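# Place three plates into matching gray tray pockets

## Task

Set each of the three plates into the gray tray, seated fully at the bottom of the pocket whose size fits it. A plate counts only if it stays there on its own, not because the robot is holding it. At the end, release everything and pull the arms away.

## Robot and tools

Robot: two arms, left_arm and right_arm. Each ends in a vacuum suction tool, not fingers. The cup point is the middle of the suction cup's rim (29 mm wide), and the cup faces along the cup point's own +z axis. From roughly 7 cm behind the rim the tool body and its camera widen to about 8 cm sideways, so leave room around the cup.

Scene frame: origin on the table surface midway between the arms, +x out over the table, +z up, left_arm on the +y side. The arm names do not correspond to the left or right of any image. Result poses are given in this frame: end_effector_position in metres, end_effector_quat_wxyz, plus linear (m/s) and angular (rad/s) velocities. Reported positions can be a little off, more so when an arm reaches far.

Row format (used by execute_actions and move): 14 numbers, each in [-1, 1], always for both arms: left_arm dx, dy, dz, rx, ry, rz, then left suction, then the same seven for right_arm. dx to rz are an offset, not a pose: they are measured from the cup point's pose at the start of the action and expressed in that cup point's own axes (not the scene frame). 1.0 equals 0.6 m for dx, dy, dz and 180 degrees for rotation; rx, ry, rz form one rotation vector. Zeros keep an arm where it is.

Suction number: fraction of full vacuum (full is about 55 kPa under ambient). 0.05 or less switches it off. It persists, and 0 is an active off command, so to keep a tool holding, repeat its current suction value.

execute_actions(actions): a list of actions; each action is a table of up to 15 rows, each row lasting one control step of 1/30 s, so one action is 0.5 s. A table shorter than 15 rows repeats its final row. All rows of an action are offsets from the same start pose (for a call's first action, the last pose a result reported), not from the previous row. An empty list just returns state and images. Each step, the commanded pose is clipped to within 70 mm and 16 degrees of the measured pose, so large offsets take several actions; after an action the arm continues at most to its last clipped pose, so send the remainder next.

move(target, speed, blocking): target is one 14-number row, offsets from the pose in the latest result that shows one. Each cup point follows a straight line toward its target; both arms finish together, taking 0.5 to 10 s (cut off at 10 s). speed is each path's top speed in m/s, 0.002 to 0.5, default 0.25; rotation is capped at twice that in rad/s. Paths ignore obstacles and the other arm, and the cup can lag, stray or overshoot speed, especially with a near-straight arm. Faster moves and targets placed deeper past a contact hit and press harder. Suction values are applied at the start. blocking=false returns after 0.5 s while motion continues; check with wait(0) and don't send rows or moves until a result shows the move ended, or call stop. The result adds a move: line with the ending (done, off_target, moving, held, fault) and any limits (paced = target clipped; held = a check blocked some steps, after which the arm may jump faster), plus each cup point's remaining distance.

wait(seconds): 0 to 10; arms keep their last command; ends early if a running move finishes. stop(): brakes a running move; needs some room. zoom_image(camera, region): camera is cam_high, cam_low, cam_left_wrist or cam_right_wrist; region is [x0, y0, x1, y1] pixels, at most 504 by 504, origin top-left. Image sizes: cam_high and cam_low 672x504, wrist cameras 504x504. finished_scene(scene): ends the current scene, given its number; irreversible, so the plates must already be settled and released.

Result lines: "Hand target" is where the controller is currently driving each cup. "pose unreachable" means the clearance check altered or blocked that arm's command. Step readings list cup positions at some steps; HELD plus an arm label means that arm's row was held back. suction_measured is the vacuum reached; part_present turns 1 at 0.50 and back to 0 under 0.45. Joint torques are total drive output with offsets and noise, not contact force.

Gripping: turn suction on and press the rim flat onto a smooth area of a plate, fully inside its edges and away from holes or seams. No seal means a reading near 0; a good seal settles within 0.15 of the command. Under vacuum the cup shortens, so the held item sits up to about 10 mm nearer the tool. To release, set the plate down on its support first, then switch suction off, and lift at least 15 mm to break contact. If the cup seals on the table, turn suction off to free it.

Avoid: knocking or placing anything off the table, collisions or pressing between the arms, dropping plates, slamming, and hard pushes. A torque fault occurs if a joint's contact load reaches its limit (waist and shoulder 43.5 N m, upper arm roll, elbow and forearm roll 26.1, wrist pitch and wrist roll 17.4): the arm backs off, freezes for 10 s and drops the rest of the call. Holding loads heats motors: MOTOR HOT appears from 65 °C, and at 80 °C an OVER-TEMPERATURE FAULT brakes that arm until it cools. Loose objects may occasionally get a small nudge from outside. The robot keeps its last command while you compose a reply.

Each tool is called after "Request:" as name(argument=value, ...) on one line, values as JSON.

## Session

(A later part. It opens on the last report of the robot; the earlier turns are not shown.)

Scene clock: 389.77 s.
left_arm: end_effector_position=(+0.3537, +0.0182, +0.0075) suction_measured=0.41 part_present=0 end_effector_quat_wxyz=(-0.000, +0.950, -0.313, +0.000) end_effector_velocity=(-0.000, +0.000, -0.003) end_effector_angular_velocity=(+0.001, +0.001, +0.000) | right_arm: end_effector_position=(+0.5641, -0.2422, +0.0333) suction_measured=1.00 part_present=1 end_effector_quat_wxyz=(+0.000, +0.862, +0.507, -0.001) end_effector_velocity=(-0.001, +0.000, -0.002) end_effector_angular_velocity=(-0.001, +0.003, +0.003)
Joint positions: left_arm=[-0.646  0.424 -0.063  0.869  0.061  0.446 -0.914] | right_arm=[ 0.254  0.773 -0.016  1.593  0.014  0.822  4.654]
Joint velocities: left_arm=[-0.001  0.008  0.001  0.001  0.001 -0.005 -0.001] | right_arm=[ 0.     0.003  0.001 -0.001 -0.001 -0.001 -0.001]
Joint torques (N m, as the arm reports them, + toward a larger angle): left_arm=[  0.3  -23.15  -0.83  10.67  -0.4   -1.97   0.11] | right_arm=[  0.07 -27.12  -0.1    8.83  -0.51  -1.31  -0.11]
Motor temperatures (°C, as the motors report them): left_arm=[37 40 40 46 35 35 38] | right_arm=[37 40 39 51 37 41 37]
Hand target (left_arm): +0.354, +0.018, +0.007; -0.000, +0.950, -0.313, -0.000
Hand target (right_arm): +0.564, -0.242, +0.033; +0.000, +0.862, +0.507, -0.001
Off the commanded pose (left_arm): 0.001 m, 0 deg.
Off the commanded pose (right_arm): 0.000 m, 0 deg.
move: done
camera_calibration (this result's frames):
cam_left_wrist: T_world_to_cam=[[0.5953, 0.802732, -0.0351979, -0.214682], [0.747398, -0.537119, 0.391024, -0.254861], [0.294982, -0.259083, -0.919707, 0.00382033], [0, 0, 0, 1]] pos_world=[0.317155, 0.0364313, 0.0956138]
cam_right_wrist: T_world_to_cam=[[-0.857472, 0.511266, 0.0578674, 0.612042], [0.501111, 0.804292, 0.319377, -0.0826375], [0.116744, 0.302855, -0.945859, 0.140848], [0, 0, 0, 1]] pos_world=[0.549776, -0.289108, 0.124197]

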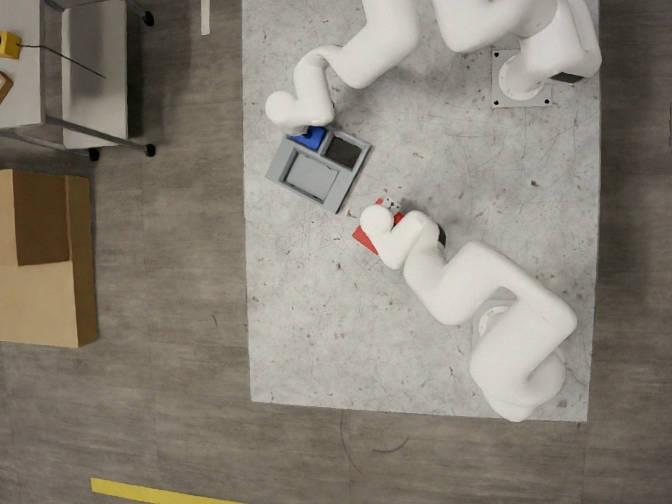

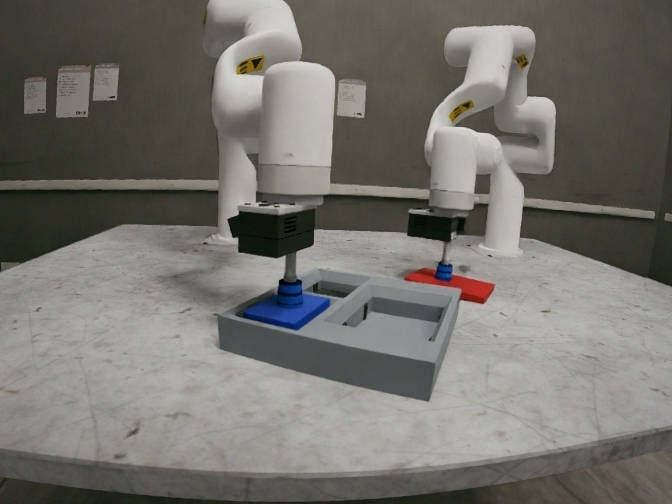

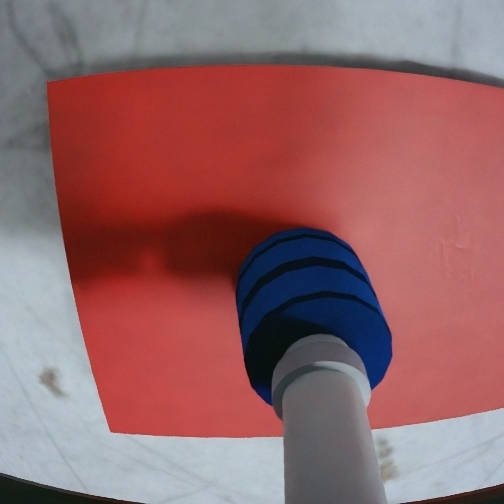

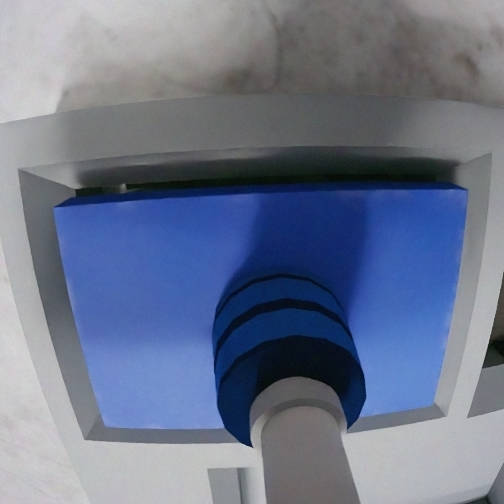

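Request:
zoom_image(camera="cam_right_wrist", region=[0, 140, 200, 230])

Request:
zoom_image(camera="cam_right_wrist", region=[304, 130, 504, 220])

Request:
zoom_image(camera="cam_right_wrist", region=[50, 380, 210, 460])

Request:
zoom_image(camera="cam_right_wrist", region=[340, 360, 500, 440])

Region (0, 140, 200, 230) of cam_right_wrist's 504x504 image, scaled by 2.520, with more detail than that image has; it fills the top 227 rows of this view, and the rest is white.

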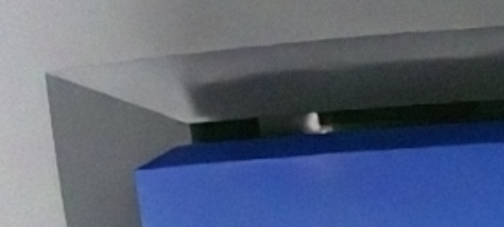

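Region (304, 130, 504, 220) of cam_right_wrist's 504x504 image, scaled by 2.520, with more detail than that image has; it fills the top 227 rows of this view, and the rest is white.

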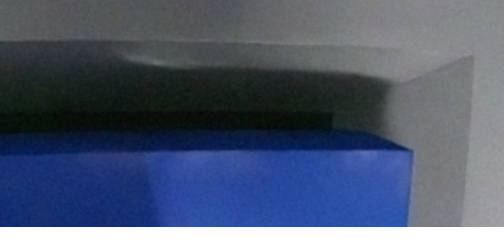

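Region (50, 380, 210, 460) of cam_right_wrist's 504x504 image, scaled by 3.150, with more detail than that image has.

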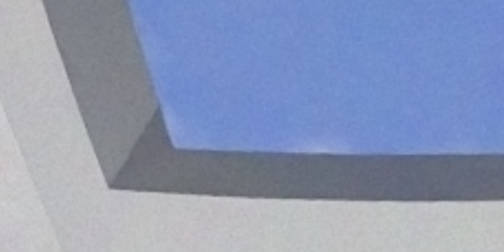

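Region (340, 360, 500, 440) of cam_right_wrist's 504x504 image, scaled by 3.150, with more detail than that image has.

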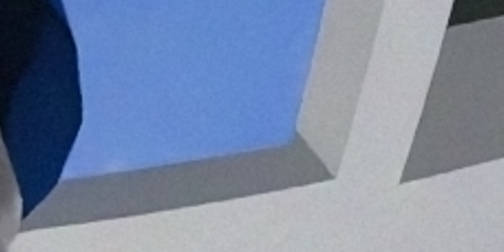

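Request:
execute_actions(actions=[])

Scene clock: 419.20 s.
left_arm: end_effector_position=(+0.3537, +0.0183, +0.0071) suction_measured=0.96 part_present=1 end_effector_quat_wxyz=(-0.000, +0.950, -0.313, -0.000) end_effector_velocity=(-0.000, +0.000, -0.000) end_effector_angular_velocity=(+0.001, +0.001, -0.000) | right_arm: end_effector_position=(+0.5640, -0.2422, +0.0330) suction_measured=1.00 part_present=1 end_effector_quat_wxyz=(+0.000, +0.862, +0.507, -0.001) end_effector_velocity=(-0.000, -0.000, -0.000) end_effector_angular_velocity=(-0.000, +0.000, +0.001)
Joint positions: left_arm=[-0.646  0.425 -0.063  0.869  0.061  0.446 -0.914] | right_arm=[ 0.254  0.774 -0.016  1.593  0.014  0.822  4.654]
Joint velocities: left_arm=[-0.001  0.001  0.    -0.     0.    -0.    -0.   ] | right_arm=[ 0.    -0.    -0.001 -0.     0.     0.001 -0.001]
Joint torques (N m, as the arm reports them, + toward a larger angle): left_arm=[  0.54 -23.26  -1.07  10.4   -0.25  -2.2   -0.03] | right_arm=[ -0.13 -27.04  -0.18   8.85  -0.94  -1.39  -0.34]
Motor temperatures (°C, as the motors report them): left_arm=[37 41 40 45 35 35 38] | right_arm=[37 40 39 51 37 41 37]
Hand target (left_arm): +0.354, +0.018, +0.007; -0.000, +0.950, -0.313, -0.000
Hand target (right_arm): +0.564, -0.242, +0.033; +0.000, +0.862, +0.507, -0.001
Off the commanded pose (left_arm): 0.000 m, 0 deg.
Off the commanded pose (right_arm): 0.000 m, 0 deg.
camera_calibration (this result's frames):
cam_left_wrist: T_world_to_cam=[[0.595302, 0.802733, -0.0351551, -0.214708], [0.74752, -0.53725, 0.390612, -0.254631], [0.29467, -0.258811, -0.919884, 0.00358125], [0, 0, 0, 1]] pos_world=[0.317103, 0.0364798, 0.0952081]
cam_right_wrist: T_world_to_cam=[[-0.85744, 0.511295, 0.0580865, 0.611958], [0.501228, 0.804297, 0.319182, -0.0825825], [0.116477, 0.302794, -0.945912, 0.140801], [0, 0, 0, 1]] pos_world=[0.54971, -0.289103, 0.123997]

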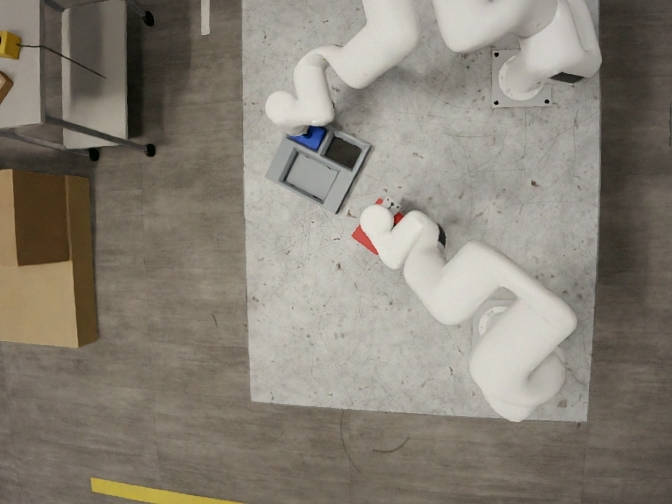

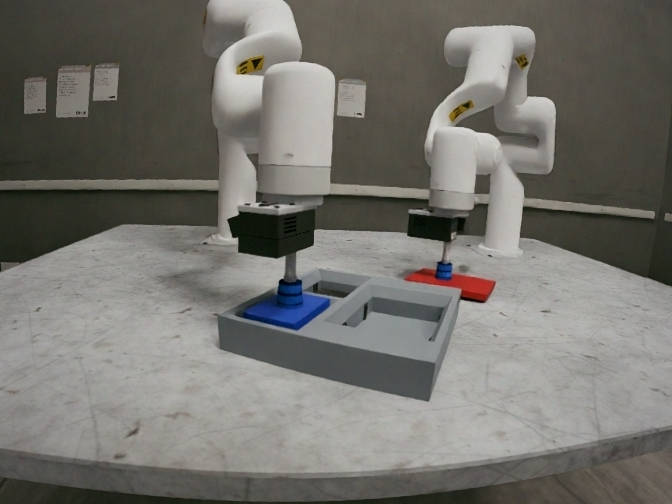

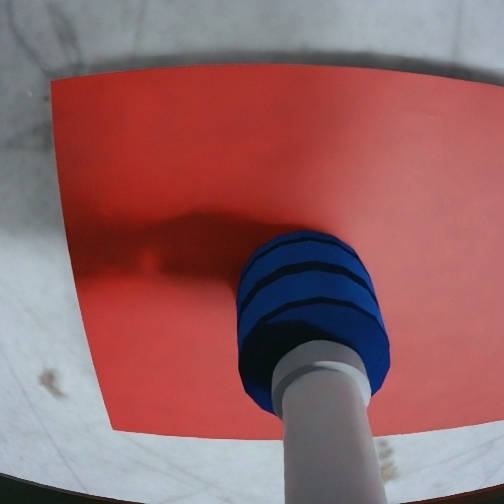

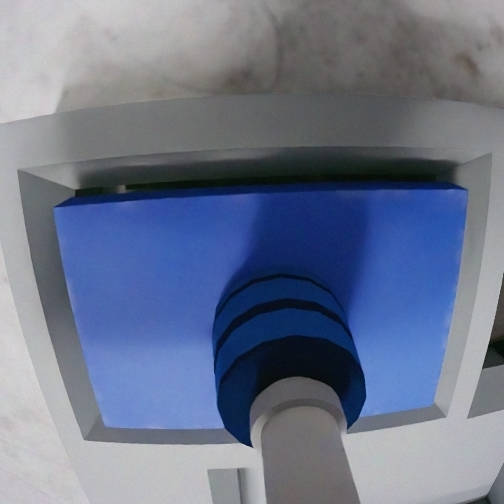

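Request:
move(target=[0, 0, -0.13, 0, 0, 0.3056, 1, -0.0008, 0.001, 0.045, 0, 0, 0.001, 1], speed=0.5)

Scene clock: 435.30 s.
left_arm: end_effector_position=(+0.3536, +0.0180, +0.0847) suction_measured=0.98 part_present=1 end_effector_quat_wxyz=(+0.000, +0.698, -0.716, -0.000) end_effector_velocity=(+0.000, -0.001, +0.002) end_effector_angular_velocity=(-0.004, +0.002, -0.012) | right_arm: end_effector_position=(+0.5643, -0.2428, +0.0061) suction_measured=1.00 part_present=1 end_effector_quat_wxyz=(+0.000, +0.863, +0.506, -0.001) end_effector_velocity=(-0.000, -0.000, -0.001) end_effector_angular_velocity=(-0.001, +0.001, +0.002)
Joint positions: left_arm=[-0.487  0.234 -0.228  0.877  0.086  0.651  0.026] | right_arm=[ 0.253  0.826 -0.016  1.598  0.015  0.775  4.655]
Joint velocities: left_arm=[ 0.004 -0.003 -0.003  0.002 -0.008  0.004  0.019] | right_arm=[-0.     0.001  0.     0.    -0.001 -0.    -0.002]
Joint torques (N m, as the arm reports them, + toward a larger angle): left_arm=[  0.29 -20.66  -1.47  12.33  -0.15  -2.06   0.06] | right_arm=[ -0.57 -25.28  -0.13   7.64  -0.75  -0.84  -0.12]
Motor temperatures (°C, as the motors report them): left_arm=[37 41 40 45 35 35 38] | right_arm=[37 40 39 51 37 41 37]
Hand target (left_arm): +0.354, +0.018, +0.085; +0.000, +0.698, -0.716, -0.000
Hand target (right_arm): +0.564, -0.243, +0.006; +0.000, +0.863, +0.506, -0.001
Off the commanded pose (left_arm): 0.000 m, 0 deg.
Off the commanded pose (right_arm): 0.000 m, 0 deg.
move: done
camera_calibration (this result's frames):
cam_left_wrist: T_world_to_cam=[[0.999005, -0.0263027, -0.036027, -0.339448], [-0.0101507, -0.920514, 0.390578, -0.010228], [-0.0434366, -0.389824, -0.919864, 0.196882], [0, 0, 0, 1]] pos_world=[0.347558, 0.0584058, 0.17287]
cam_right_wrist: T_world_to_cam=[[-0.855957, 0.51379, 0.0579509, 0.613847], [0.503513, 0.802821, 0.319301, -0.0753307], [0.117529, 0.302487, -0.94588, 0.114825], [0, 0, 0, 1]] pos_world=[0.549861, -0.289644, 0.097091]

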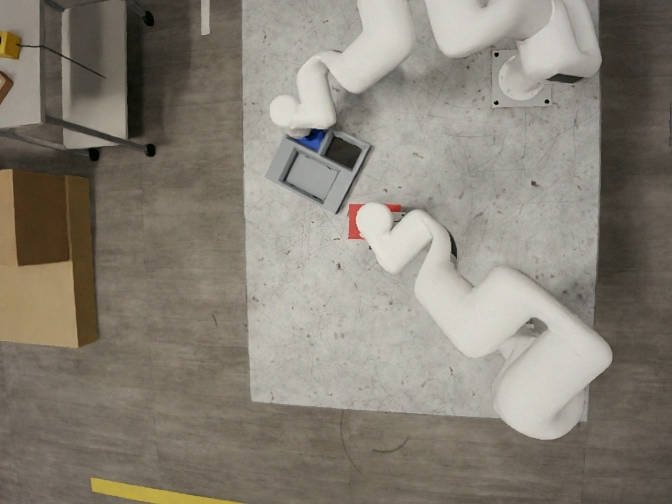

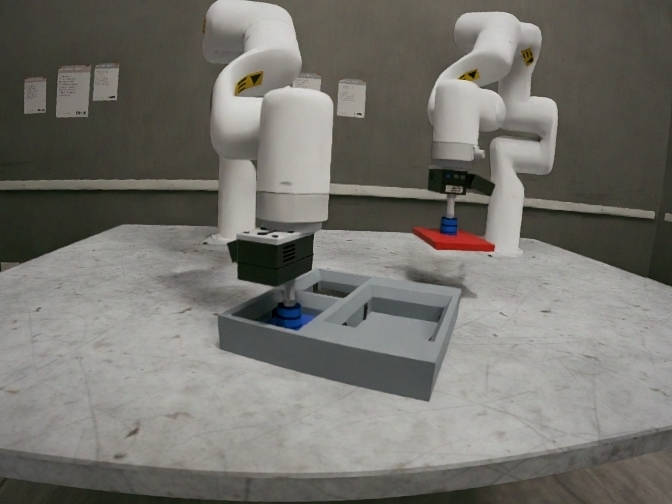

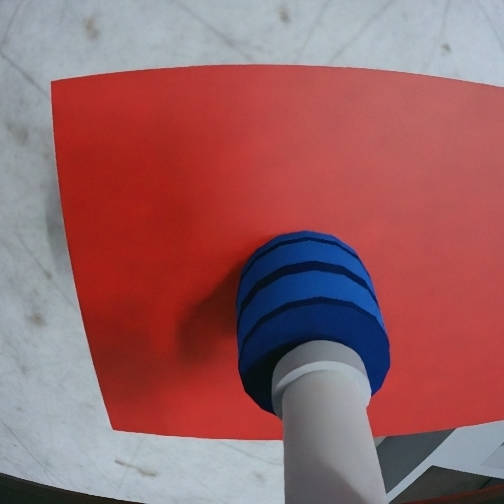

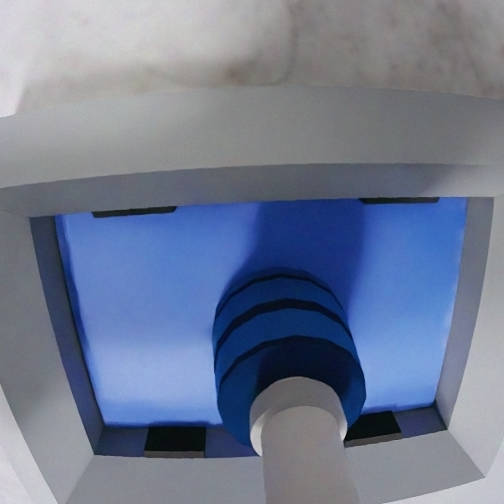

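Request:
move(target=[0, 0, 0, 0, 0, 0.1435, 1, 0, 0, 0.0068, 0, 0, 0, 1], speed=0.5)

Scene clock: 440.87 s.
left_arm: end_effector_position=(+0.3535, +0.0180, +0.0847) suction_measured=0.99 part_present=1 end_effector_quat_wxyz=(-0.000, -0.521, +0.854, +0.000) end_effector_velocity=(-0.000, +0.001, -0.001) end_effector_angular_velocity=(-0.001, +0.004, -0.007) | right_arm: end_effector_position=(+0.5651, -0.2427, +0.0034) suction_measured=1.00 part_present=1 end_effector_quat_wxyz=(+0.000, +0.863, +0.506, -0.000) end_effector_velocity=(-0.000, +0.000, -0.001) end_effector_angular_velocity=(-0.000, +0.000, +0.001)
Joint positions: left_arm=[-0.43   0.238 -0.285  0.877  0.109  0.652  0.459] | right_arm=[ 0.253  0.832 -0.016  1.601  0.016  0.769  4.655]
Joint velocities: left_arm=[ 0.004  0.002 -0.002 -0.001 -0.004  0.     0.012] | right_arm=[ 0.     0.002  0.     0.    -0.001 -0.001  0.   ]
Joint torques (N m, as the arm reports them, + toward a larger angle): left_arm=[  0.1  -20.47  -1.34  12.44   0.09  -1.9   -0.11] | right_arm=[ -0.37 -14.93  -0.17   5.74  -0.77  -2.62  -0.13]
Motor temperatures (°C, as the motors report them): left_arm=[37 41 40 45 35 35 38] | right_arm=[37 40 39 51 37 41 37]
Hand target (left_arm): +0.354, +0.018, +0.085; -0.000, -0.521, +0.854, +0.000
Hand target (right_arm): +0.564, -0.243, +0.002; +0.000, +0.863, +0.506, -0.001
Off the commanded pose (left_arm): 0.000 m, 0 deg.
Off the commanded pose (right_arm): 0.002 m, 0 deg.
move: done
camera_calibration (this result's frames):
cam_left_wrist: T_world_to_cam=[[0.888143, -0.458152, -0.0360358, -0.292448], [-0.409446, -0.824453, 0.390681, 0.129145], [-0.208701, -0.332226, -0.91982, 0.254244], [0, 0, 0, 1]] pos_world=[0.365675, 0.0569547, 0.172865]
cam_right_wrist: T_world_to_cam=[[-0.855998, 0.513894, 0.0564045, 0.614651], [0.502985, 0.802639, 0.320589, -0.0745921], [0.119476, 0.302794, -0.945538, 0.111145], [0, 0, 0, 1]] pos_world=[0.550379, -0.289648, 0.094336]

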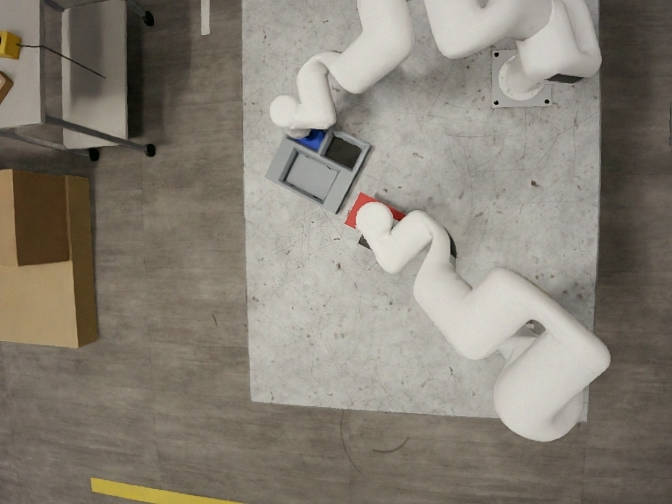

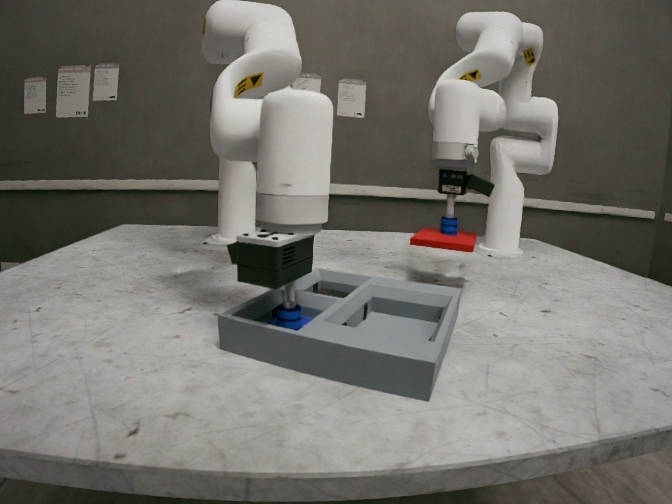

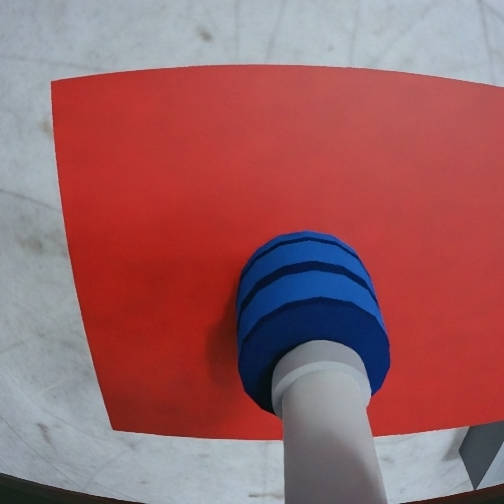

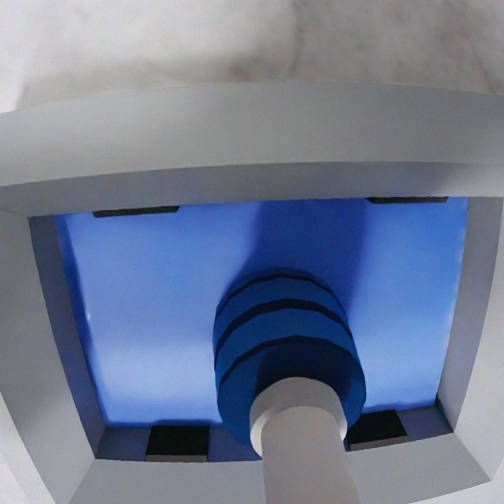

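Request:
execute_actions(actions=[[[0, 0, 0, 0, 0, 0, 1, 0, 0, -0.003, 0, 0, 0, 0]]])

Scene clock: 443.17 s.
left_arm: end_effector_position=(+0.3535, +0.0180, +0.0847) suction_measured=0.99 part_present=1 end_effector_quat_wxyz=(-0.000, -0.521, +0.854, +0.000) end_effector_velocity=(-0.000, -0.000, +0.000) end_effector_angular_velocity=(-0.001, -0.001, -0.002) | right_arm: end_effector_position=(+0.5644, -0.2428, +0.0039) suction_measured=0.00 part_present=0 end_effector_quat_wxyz=(+0.000, +0.863, +0.506, -0.001) end_effector_velocity=(-0.001, -0.001, +0.001) end_effector_angular_velocity=(-0.002, +0.002, -0.002)
Joint positions: left_arm=[-0.43   0.238 -0.285  0.877  0.109  0.652  0.459] | right_arm=[ 0.253  0.831 -0.016  1.599  0.015  0.771  4.655]
Joint velocities: left_arm=[-0.001 -0.     0.     0.    -0.    -0.     0.001] | right_arm=[ 0.    -0.003 -0.001 -0.002 -0.001  0.004  0.002]
Joint torques (N m, as the arm reports them, + toward a larger angle): left_arm=[  0.15 -20.54  -1.68  12.14  -0.46  -2.14  -0.05] | right_arm=[ -0.12 -18.73   0.05   4.58  -0.84   0.65  -0.21]
Motor temperatures (°C, as the motors report them): left_arm=[37 41 40 45 35 35 38] | right_arm=[37 40 39 50 37 41 37]
Hand target (left_arm): +0.354, +0.018, +0.085; -0.000, -0.521, +0.854, +0.000
Hand target (right_arm): +0.565, -0.243, +0.005; +0.000, +0.863, +0.506, -0.000
Off the commanded pose (left_arm): 0.000 m, 0 deg.
Off the commanded pose (right_arm): 0.001 m, 0 deg.
Step readings (end_effector_position):
0: left_arm (+0.3535, +0.0180, +0.0847) | right_arm (+0.5647, -0.2427, +0.0029)
1: left_arm (+0.3535, +0.0180, +0.0847) | right_arm (+0.5648, -0.2427, +0.0031)
2: left_arm (+0.3535, +0.0180, +0.0847) | right_arm (+0.5648, -0.2427, +0.0034)
4: left_arm (+0.3535, +0.0180, +0.0847) | right_arm (+0.5647, -0.2427, +0.0035)
8: left_arm (+0.3535, +0.0180, +0.0847) | right_arm (+0.5647, -0.2427, +0.0037)
15: end_effector_position above
camera_calibration (this result's frames):
cam_left_wrist: T_world_to_cam=[[0.888141, -0.458157, -0.0360369, -0.292447], [-0.409449, -0.82445, 0.390683, 0.129147], [-0.208705, -0.332227, -0.919819, 0.254245], [0, 0, 0, 1]] pos_world=[0.365676, 0.0569555, 0.172865]
cam_right_wrist: T_world_to_cam=[[-0.855943, 0.513843, 0.0576829, 0.614093], [0.503463, 0.80279, 0.319456, -0.0746093], [0.117843, 0.302477, -0.945844, 0.112535], [0, 0, 0, 1]] pos_world=[0.54993, -0.289691, 0.0948519]

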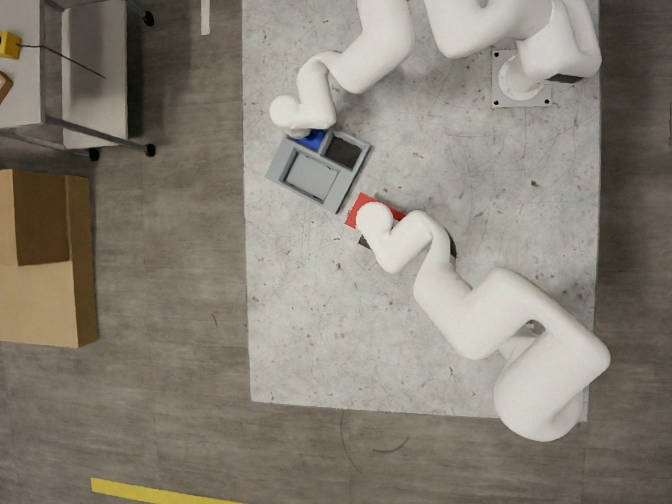

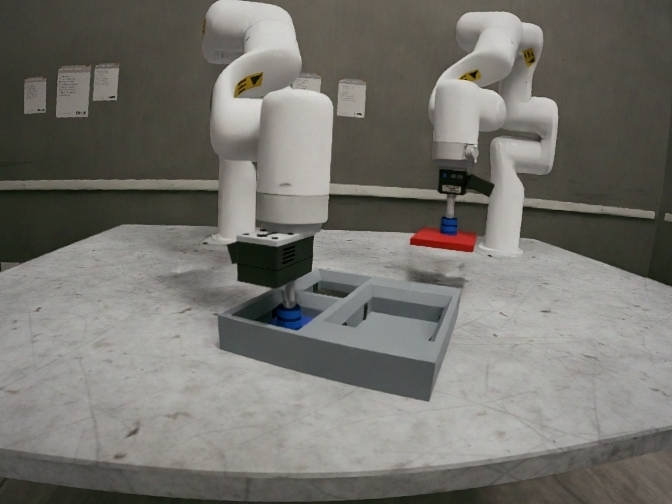

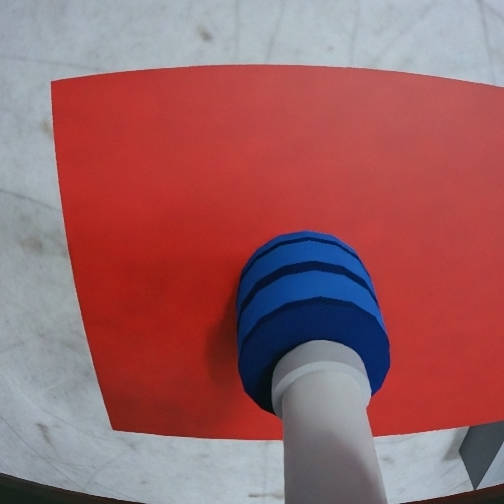

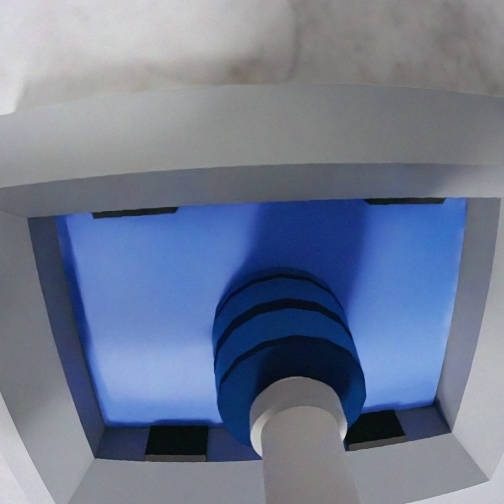

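Request:
move(target=[0.0518, -0.3877, 0.0545, 0, 0, 0.0006, 1, -0.1999, 0.001, -0.4433, 0, 0, 0, 0], speed=0.35)

Scene clock: 484.80 s.
left_arm: end_effector_position=(+0.5458, -0.1165, +0.0517) suction_measured=0.99 part_present=1 end_effector_quat_wxyz=(+0.001, -0.519, +0.855, -0.000) end_effector_velocity=(+0.002, -0.001, -0.001) end_effector_angular_velocity=(+0.009, +0.011, +0.000) | right_arm: end_effector_position=(+0.5067, -0.3477, +0.2696) suction_measured=0.00 part_present=0 end_effector_quat_wxyz=(-0.001, +0.863, +0.506, -0.001) end_effector_velocity=(+0.000, -0.001, +0.003) end_effector_angular_velocity=(+0.000, -0.004, -0.001)
Joint positions: left_arm=[-0.565  1.052 -0.213  2.138  0.209  1.103  0.491] | right_arm=[ 0.142  0.253 -0.076  1.492  0.021  1.242  4.487]
Joint velocities: left_arm=[-0.007  0.029  0.002  0.056 -0.002  0.04   0.005] | right_arm=[-0.001 -0.004 -0.001  0.002  0.     0.001 -0.001]
Joint torques (N m, as the arm reports them, + toward a larger angle): left_arm=[  0.77 -36.63  -2.68  14.51  -0.12  -1.92  -0.14] | right_arm=[ -0.21 -20.5    0.15   9.73  -0.73  -0.99  -0.25]
Motor temperatures (°C, as the motors report them): left_arm=[37 41 40 46 35 35 38] | right_arm=[37 40 39 49 37 41 37]
Hand target (left_arm): +0.546, -0.117, +0.051; +0.001, -0.519, +0.855, +0.001
Hand target (right_arm): +0.507, -0.348, +0.270; -0.001, +0.863, +0.506, -0.001
Off the commanded pose (left_arm): 0.001 m, 0 deg.
Off the commanded pose (right_arm): 0.001 m, 0 deg.
move: done
camera_calibration (this result's frames):
cam_left_wrist: T_world_to_cam=[[0.886576, -0.461316, -0.0342171, -0.525629], [-0.413248, -0.82309, 0.38955, 0.112251], [-0.20787, -0.331226, -0.920369, 0.218984], [0, 0, 0, 1]] pos_world=[0.557917, -0.0775556, 0.139834]
cam_right_wrist: T_world_to_cam=[[-0.855807, 0.513884, 0.0593086, 0.602747], [0.503865, 0.802135, 0.320467, -0.0469309], [0.117109, 0.304141, -0.945401, 0.40323], [0, 0, 0, 1]] pos_world=[0.49226, -0.394736, 0.360506]

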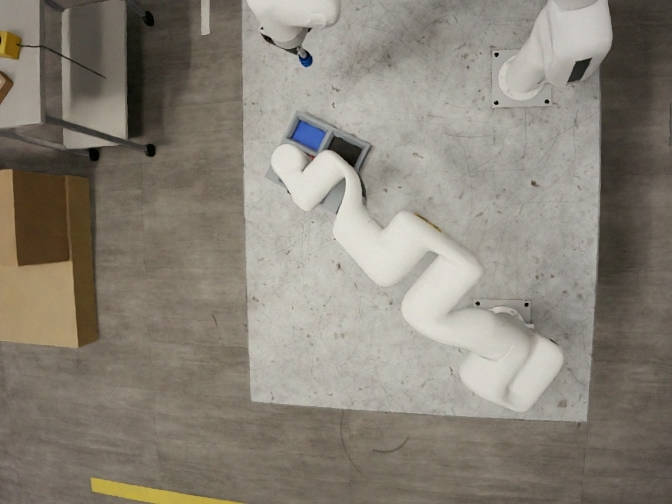

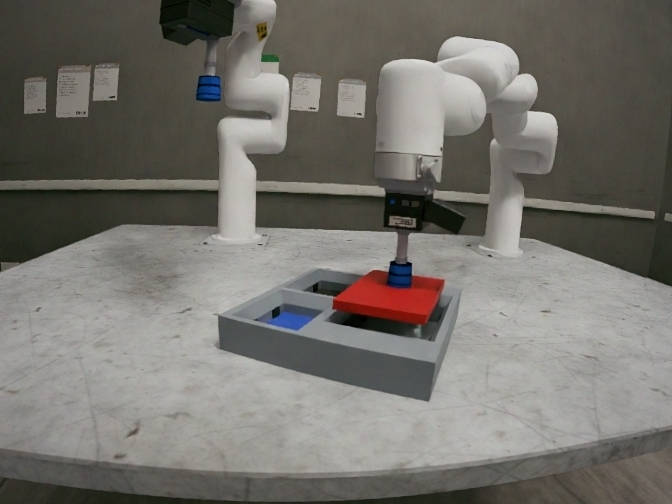

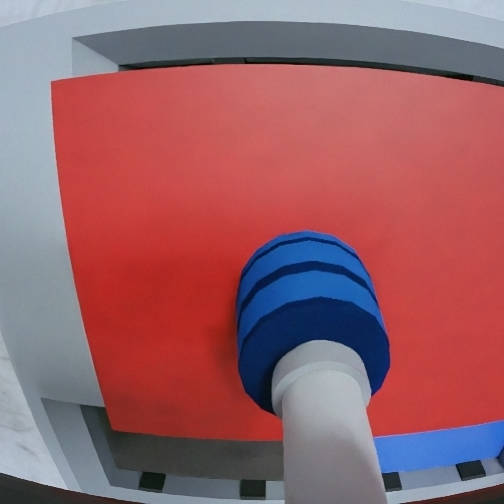

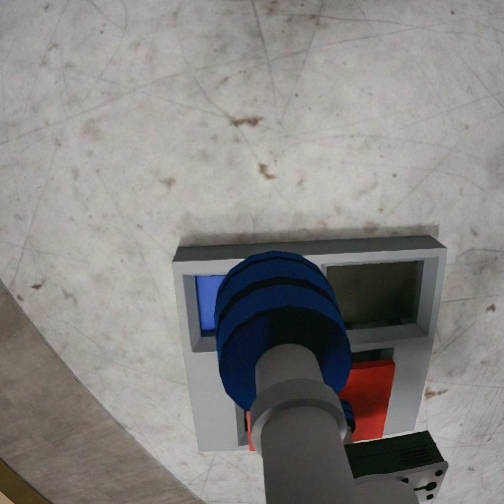

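The left arm was still settling; let me grab a fresh frame.

Request:
execute_actions(actions=[])

Request:
zoom_image(camera="cam_left_wrist", region=[30, 10, 250, 100])

Request:
zoom_image(camera="cam_left_wrist", region=[284, 10, 504, 100])

Scene clock: 489.20 s.
left_arm: end_effector_position=(+0.5460, -0.1166, +0.0514) suction_measured=0.98 part_present=1 end_effector_quat_wxyz=(+0.001, -0.519, +0.855, +0.001) end_effector_velocity=(-0.000, -0.001, +0.000) end_effector_angular_velocity=(+0.000, +0.000, -0.001) | right_arm: end_effector_position=(+0.5068, -0.3478, +0.2700) suction_measured=0.00 part_present=0 end_effector_quat_wxyz=(-0.001, +0.863, +0.506, -0.001) end_effector_velocity=(+0.000, -0.000, -0.000) end_effector_angular_velocity=(+0.001, +0.001, -0.002)
Joint positions: left_arm=[-0.566  1.056 -0.213  2.143  0.209  1.107  0.491] | right_arm=[ 0.142  0.253 -0.076  1.492  0.021  1.242  4.486]
Joint velocities: left_arm=[-0.001  0.    -0.     0.     0.     0.     0.   ] | right_arm=[-0.     0.    -0.001  0.     0.001  0.     0.   ]
Joint torques (N m, as the arm reports them, + toward a larger angle): left_arm=[  0.28 -36.06  -2.9   14.54  -0.02  -2.04  -0.08] | right_arm=[ -0.23 -20.48   0.37   9.6   -0.8   -0.99  -0.23]
Motor temperatures (°C, as the motors report them): left_arm=[37 41 40 47 35 35 38] | right_arm=[37 39 39 50 37 41 37]
Hand target (left_arm): +0.546, -0.117, +0.051; +0.001, -0.519, +0.855, +0.001
Hand target (right_arm): +0.507, -0.348, +0.270; -0.001, +0.863, +0.506, -0.001
Off the commanded pose (left_arm): 0.001 m, 0 deg.
Off the commanded pose (right_arm): 0.000 m, 0 deg.
camera_calibration (this result's frames):
cam_left_wrist: T_world_to_cam=[[0.886518, -0.461315, -0.0356871, -0.525716], [-0.412828, -0.823451, 0.389233, 0.112021], [-0.208945, -0.330329, -0.920448, 0.219479], [0, 0, 0, 1]] pos_world=[0.558161, -0.0777768, 0.139655]
cam_right_wrist: T_world_to_cam=[[-0.855759, 0.514015, 0.0588714, 0.602961], [0.50382, 0.802048, 0.320755, -0.0470582], [0.117655, 0.30415, -0.945331, 0.403264], [0, 0, 0, 1]] pos_world=[0.492252, -0.39484, 0.360815]

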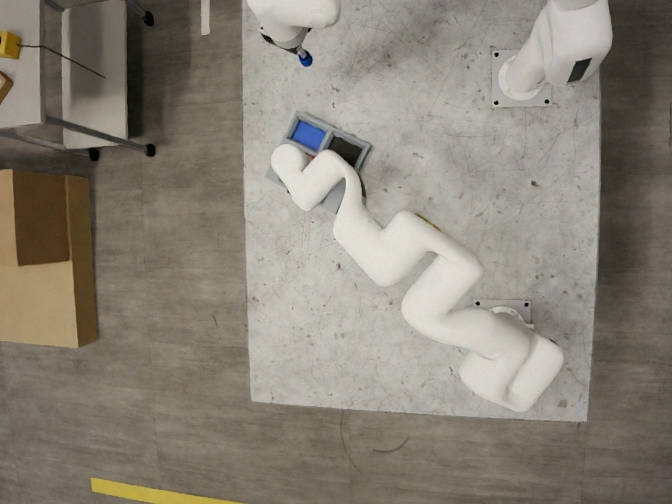

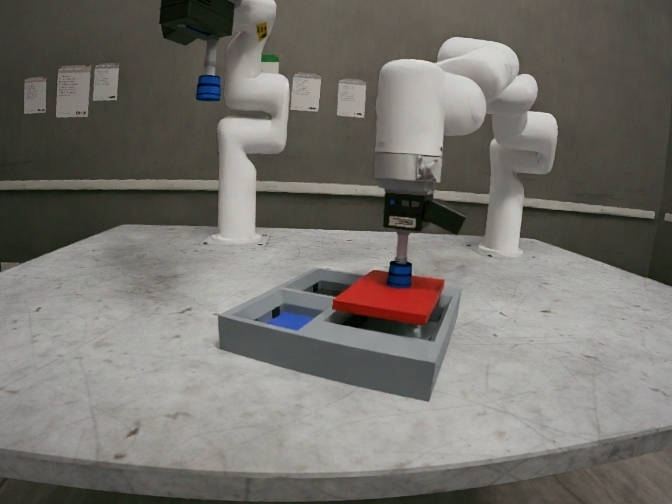

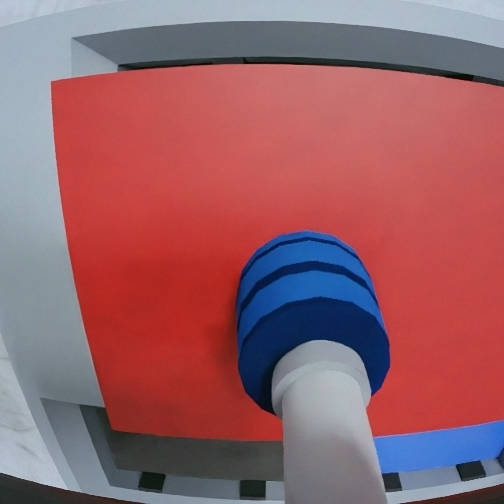

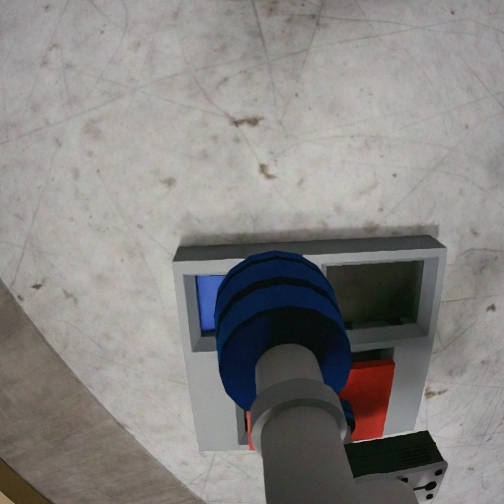

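Region (30, 10, 250, 100) of cam_left_wrist's 504x504 image, scaled by 2.291, with more detail than that image has; it fills the top 206 rows of this view, and the rest is white.

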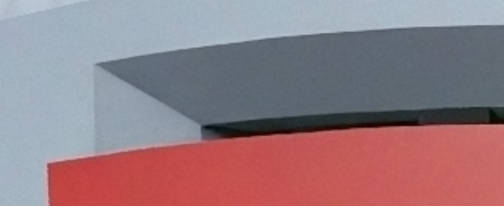

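Region (284, 10, 504, 100) of cam_left_wrist's 504x504 image, scaled by 2.291, with more detail than that image has; it fills the top 206 rows of this view, and the rest is white.

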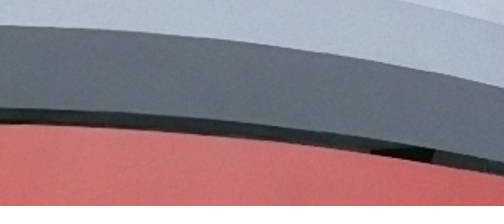

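Request:
move(target=[-0.0053, -0.0047, 0.0307, 0, 0, 0, 1, 0, 0, 0, 0, 0, 0, 0], speed=0.06)

Request:
zoom_image(camera="cam_left_wrist", region=[0, 10, 220, 110])

Request:
zoom_image(camera="cam_left_wrist", region=[50, 380, 250, 480])

Request:
zoom_image(camera="cam_left_wrist", region=[304, 380, 504, 480])

Request:
zoom_image(camera="cam_low", region=[300, 265, 470, 365])

Scene clock: 522.23 s.
left_arm: end_effector_position=(+0.5499, -0.1152, +0.0334) suction_measured=0.99 part_present=1 end_effector_quat_wxyz=(+0.001, -0.519, +0.855, +0.000) end_effector_velocity=(+0.002, -0.001, +0.002) end_effector_angular_velocity=(-0.004, -0.006, +0.000) | right_arm: end_effector_position=(+0.5068, -0.3478, +0.2700) suction_measured=0.00 part_present=0 end_effector_quat_wxyz=(-0.001, +0.863, +0.506, -0.001) end_effector_velocity=(+0.000, +0.001, -0.001) end_effector_angular_velocity=(+0.003, +0.001, +0.000)
Joint positions: left_arm=[-0.564  1.095 -0.209  2.164  0.211  1.087  0.497] | right_arm=[ 0.142  0.253 -0.076  1.492  0.021  1.242  4.486]
Joint velocities: left_arm=[ 0.     0.002 -0.     0.007  0.001 -0.002  0.001] | right_arm=[-0.     0.001  0.001  0.     0.003 -0.     0.   ]
Joint torques (N m, as the arm reports them, + toward a larger angle): left_arm=[  0.1  -36.36  -2.61  14.21  -0.3   -2.     0.06] | right_arm=[ -0.39 -20.38   0.03   9.45  -0.66  -1.05  -0.21]
Motor temperatures (°C, as the motors report them): left_arm=[37 44 41 49 35 35 38] | right_arm=[37 39 39 53 37 41 37]
Hand target (left_arm): +0.550, -0.115, +0.033; +0.001, -0.519, +0.855, +0.001
Hand target (right_arm): +0.507, -0.348, +0.270; -0.001, +0.863, +0.506, -0.001
Off the commanded pose (left_arm): 0.000 m, 0 deg.
Off the commanded pose (right_arm): 0.000 m, 0 deg.
move: done
camera_calibration (this result's frames):
cam_left_wrist: T_world_to_cam=[[0.886483, -0.461412, -0.0353053, -0.52918], [-0.413031, -0.82332, 0.389292, 0.121971], [-0.208692, -0.330519, -0.920437, 0.204048], [0, 0, 0, 1]] pos_world=[0.56207, -0.0763072, 0.121648]
cam_right_wrist: T_world_to_cam=[[-0.855759, 0.514015, 0.0588714, 0.602961], [0.50382, 0.802049, 0.320755, -0.0470581], [0.117655, 0.30415, -0.945331, 0.403264], [0, 0, 0, 1]] pos_world=[0.492252, -0.39484, 0.360815]

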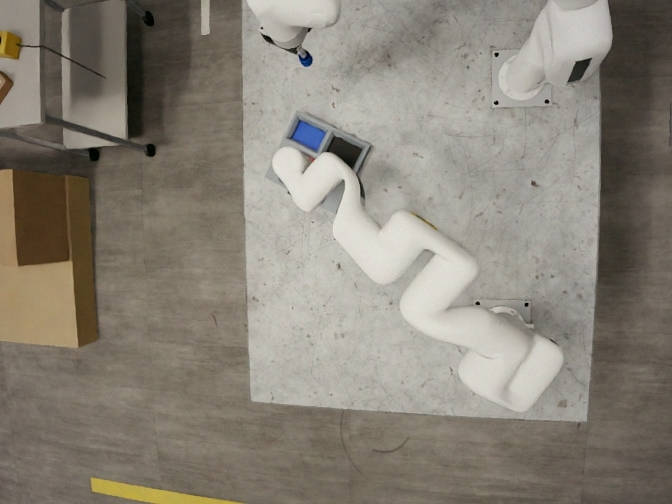

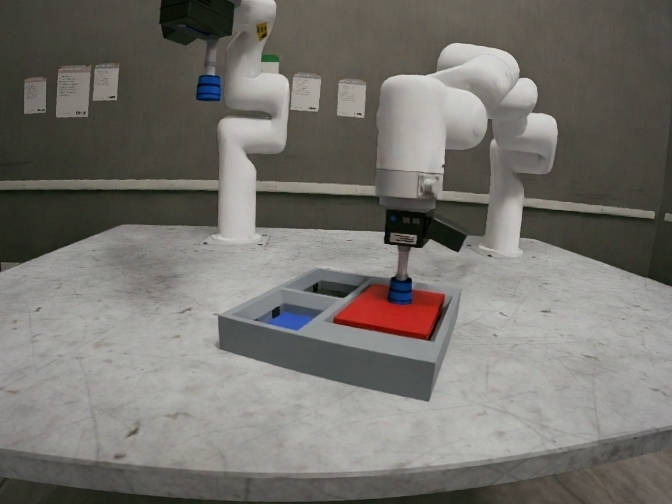

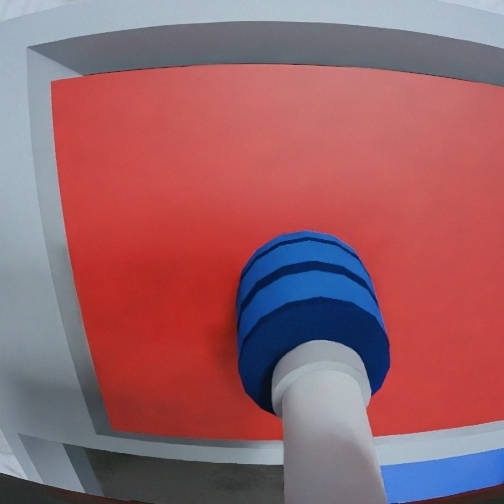

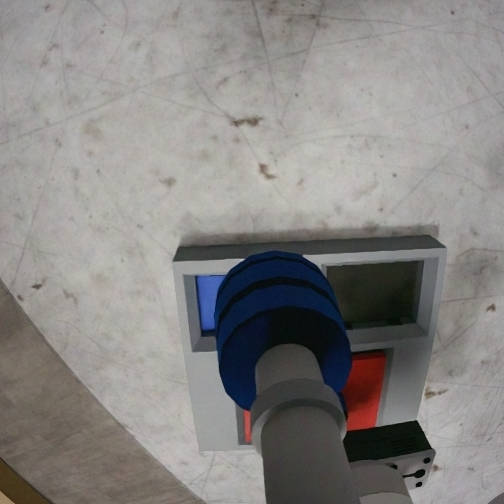

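Region (0, 10, 220, 110) of cam_left_wrist's 504x504 image, scaled by 2.291, with more detail than that image has; it fills the top 229 rows of this view, and the rest is white.

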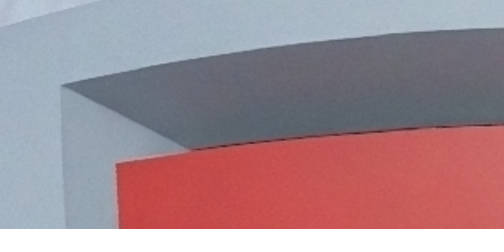

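Region (50, 380, 250, 480) of cam_left_wrist's 504x504 image, scaled by 2.520, with more detail than that image has.

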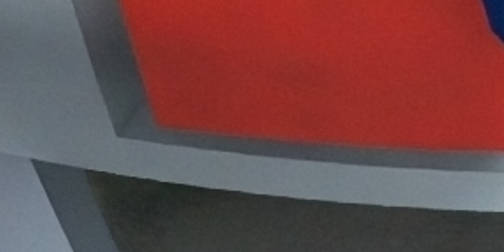

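Region (304, 380, 504, 480) of cam_left_wrist's 504x504 image, scaled by 2.520, with more detail than that image has.

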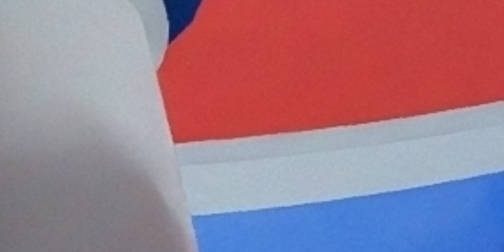

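Region (300, 265, 470, 365) of cam_low's 672x504 image, scaled by 2.965, with more detail than that image has; it fills the top 296 rows of this view, and the rest is white.

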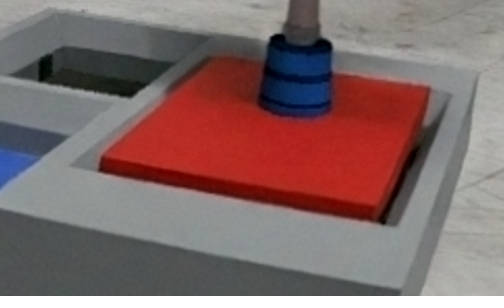

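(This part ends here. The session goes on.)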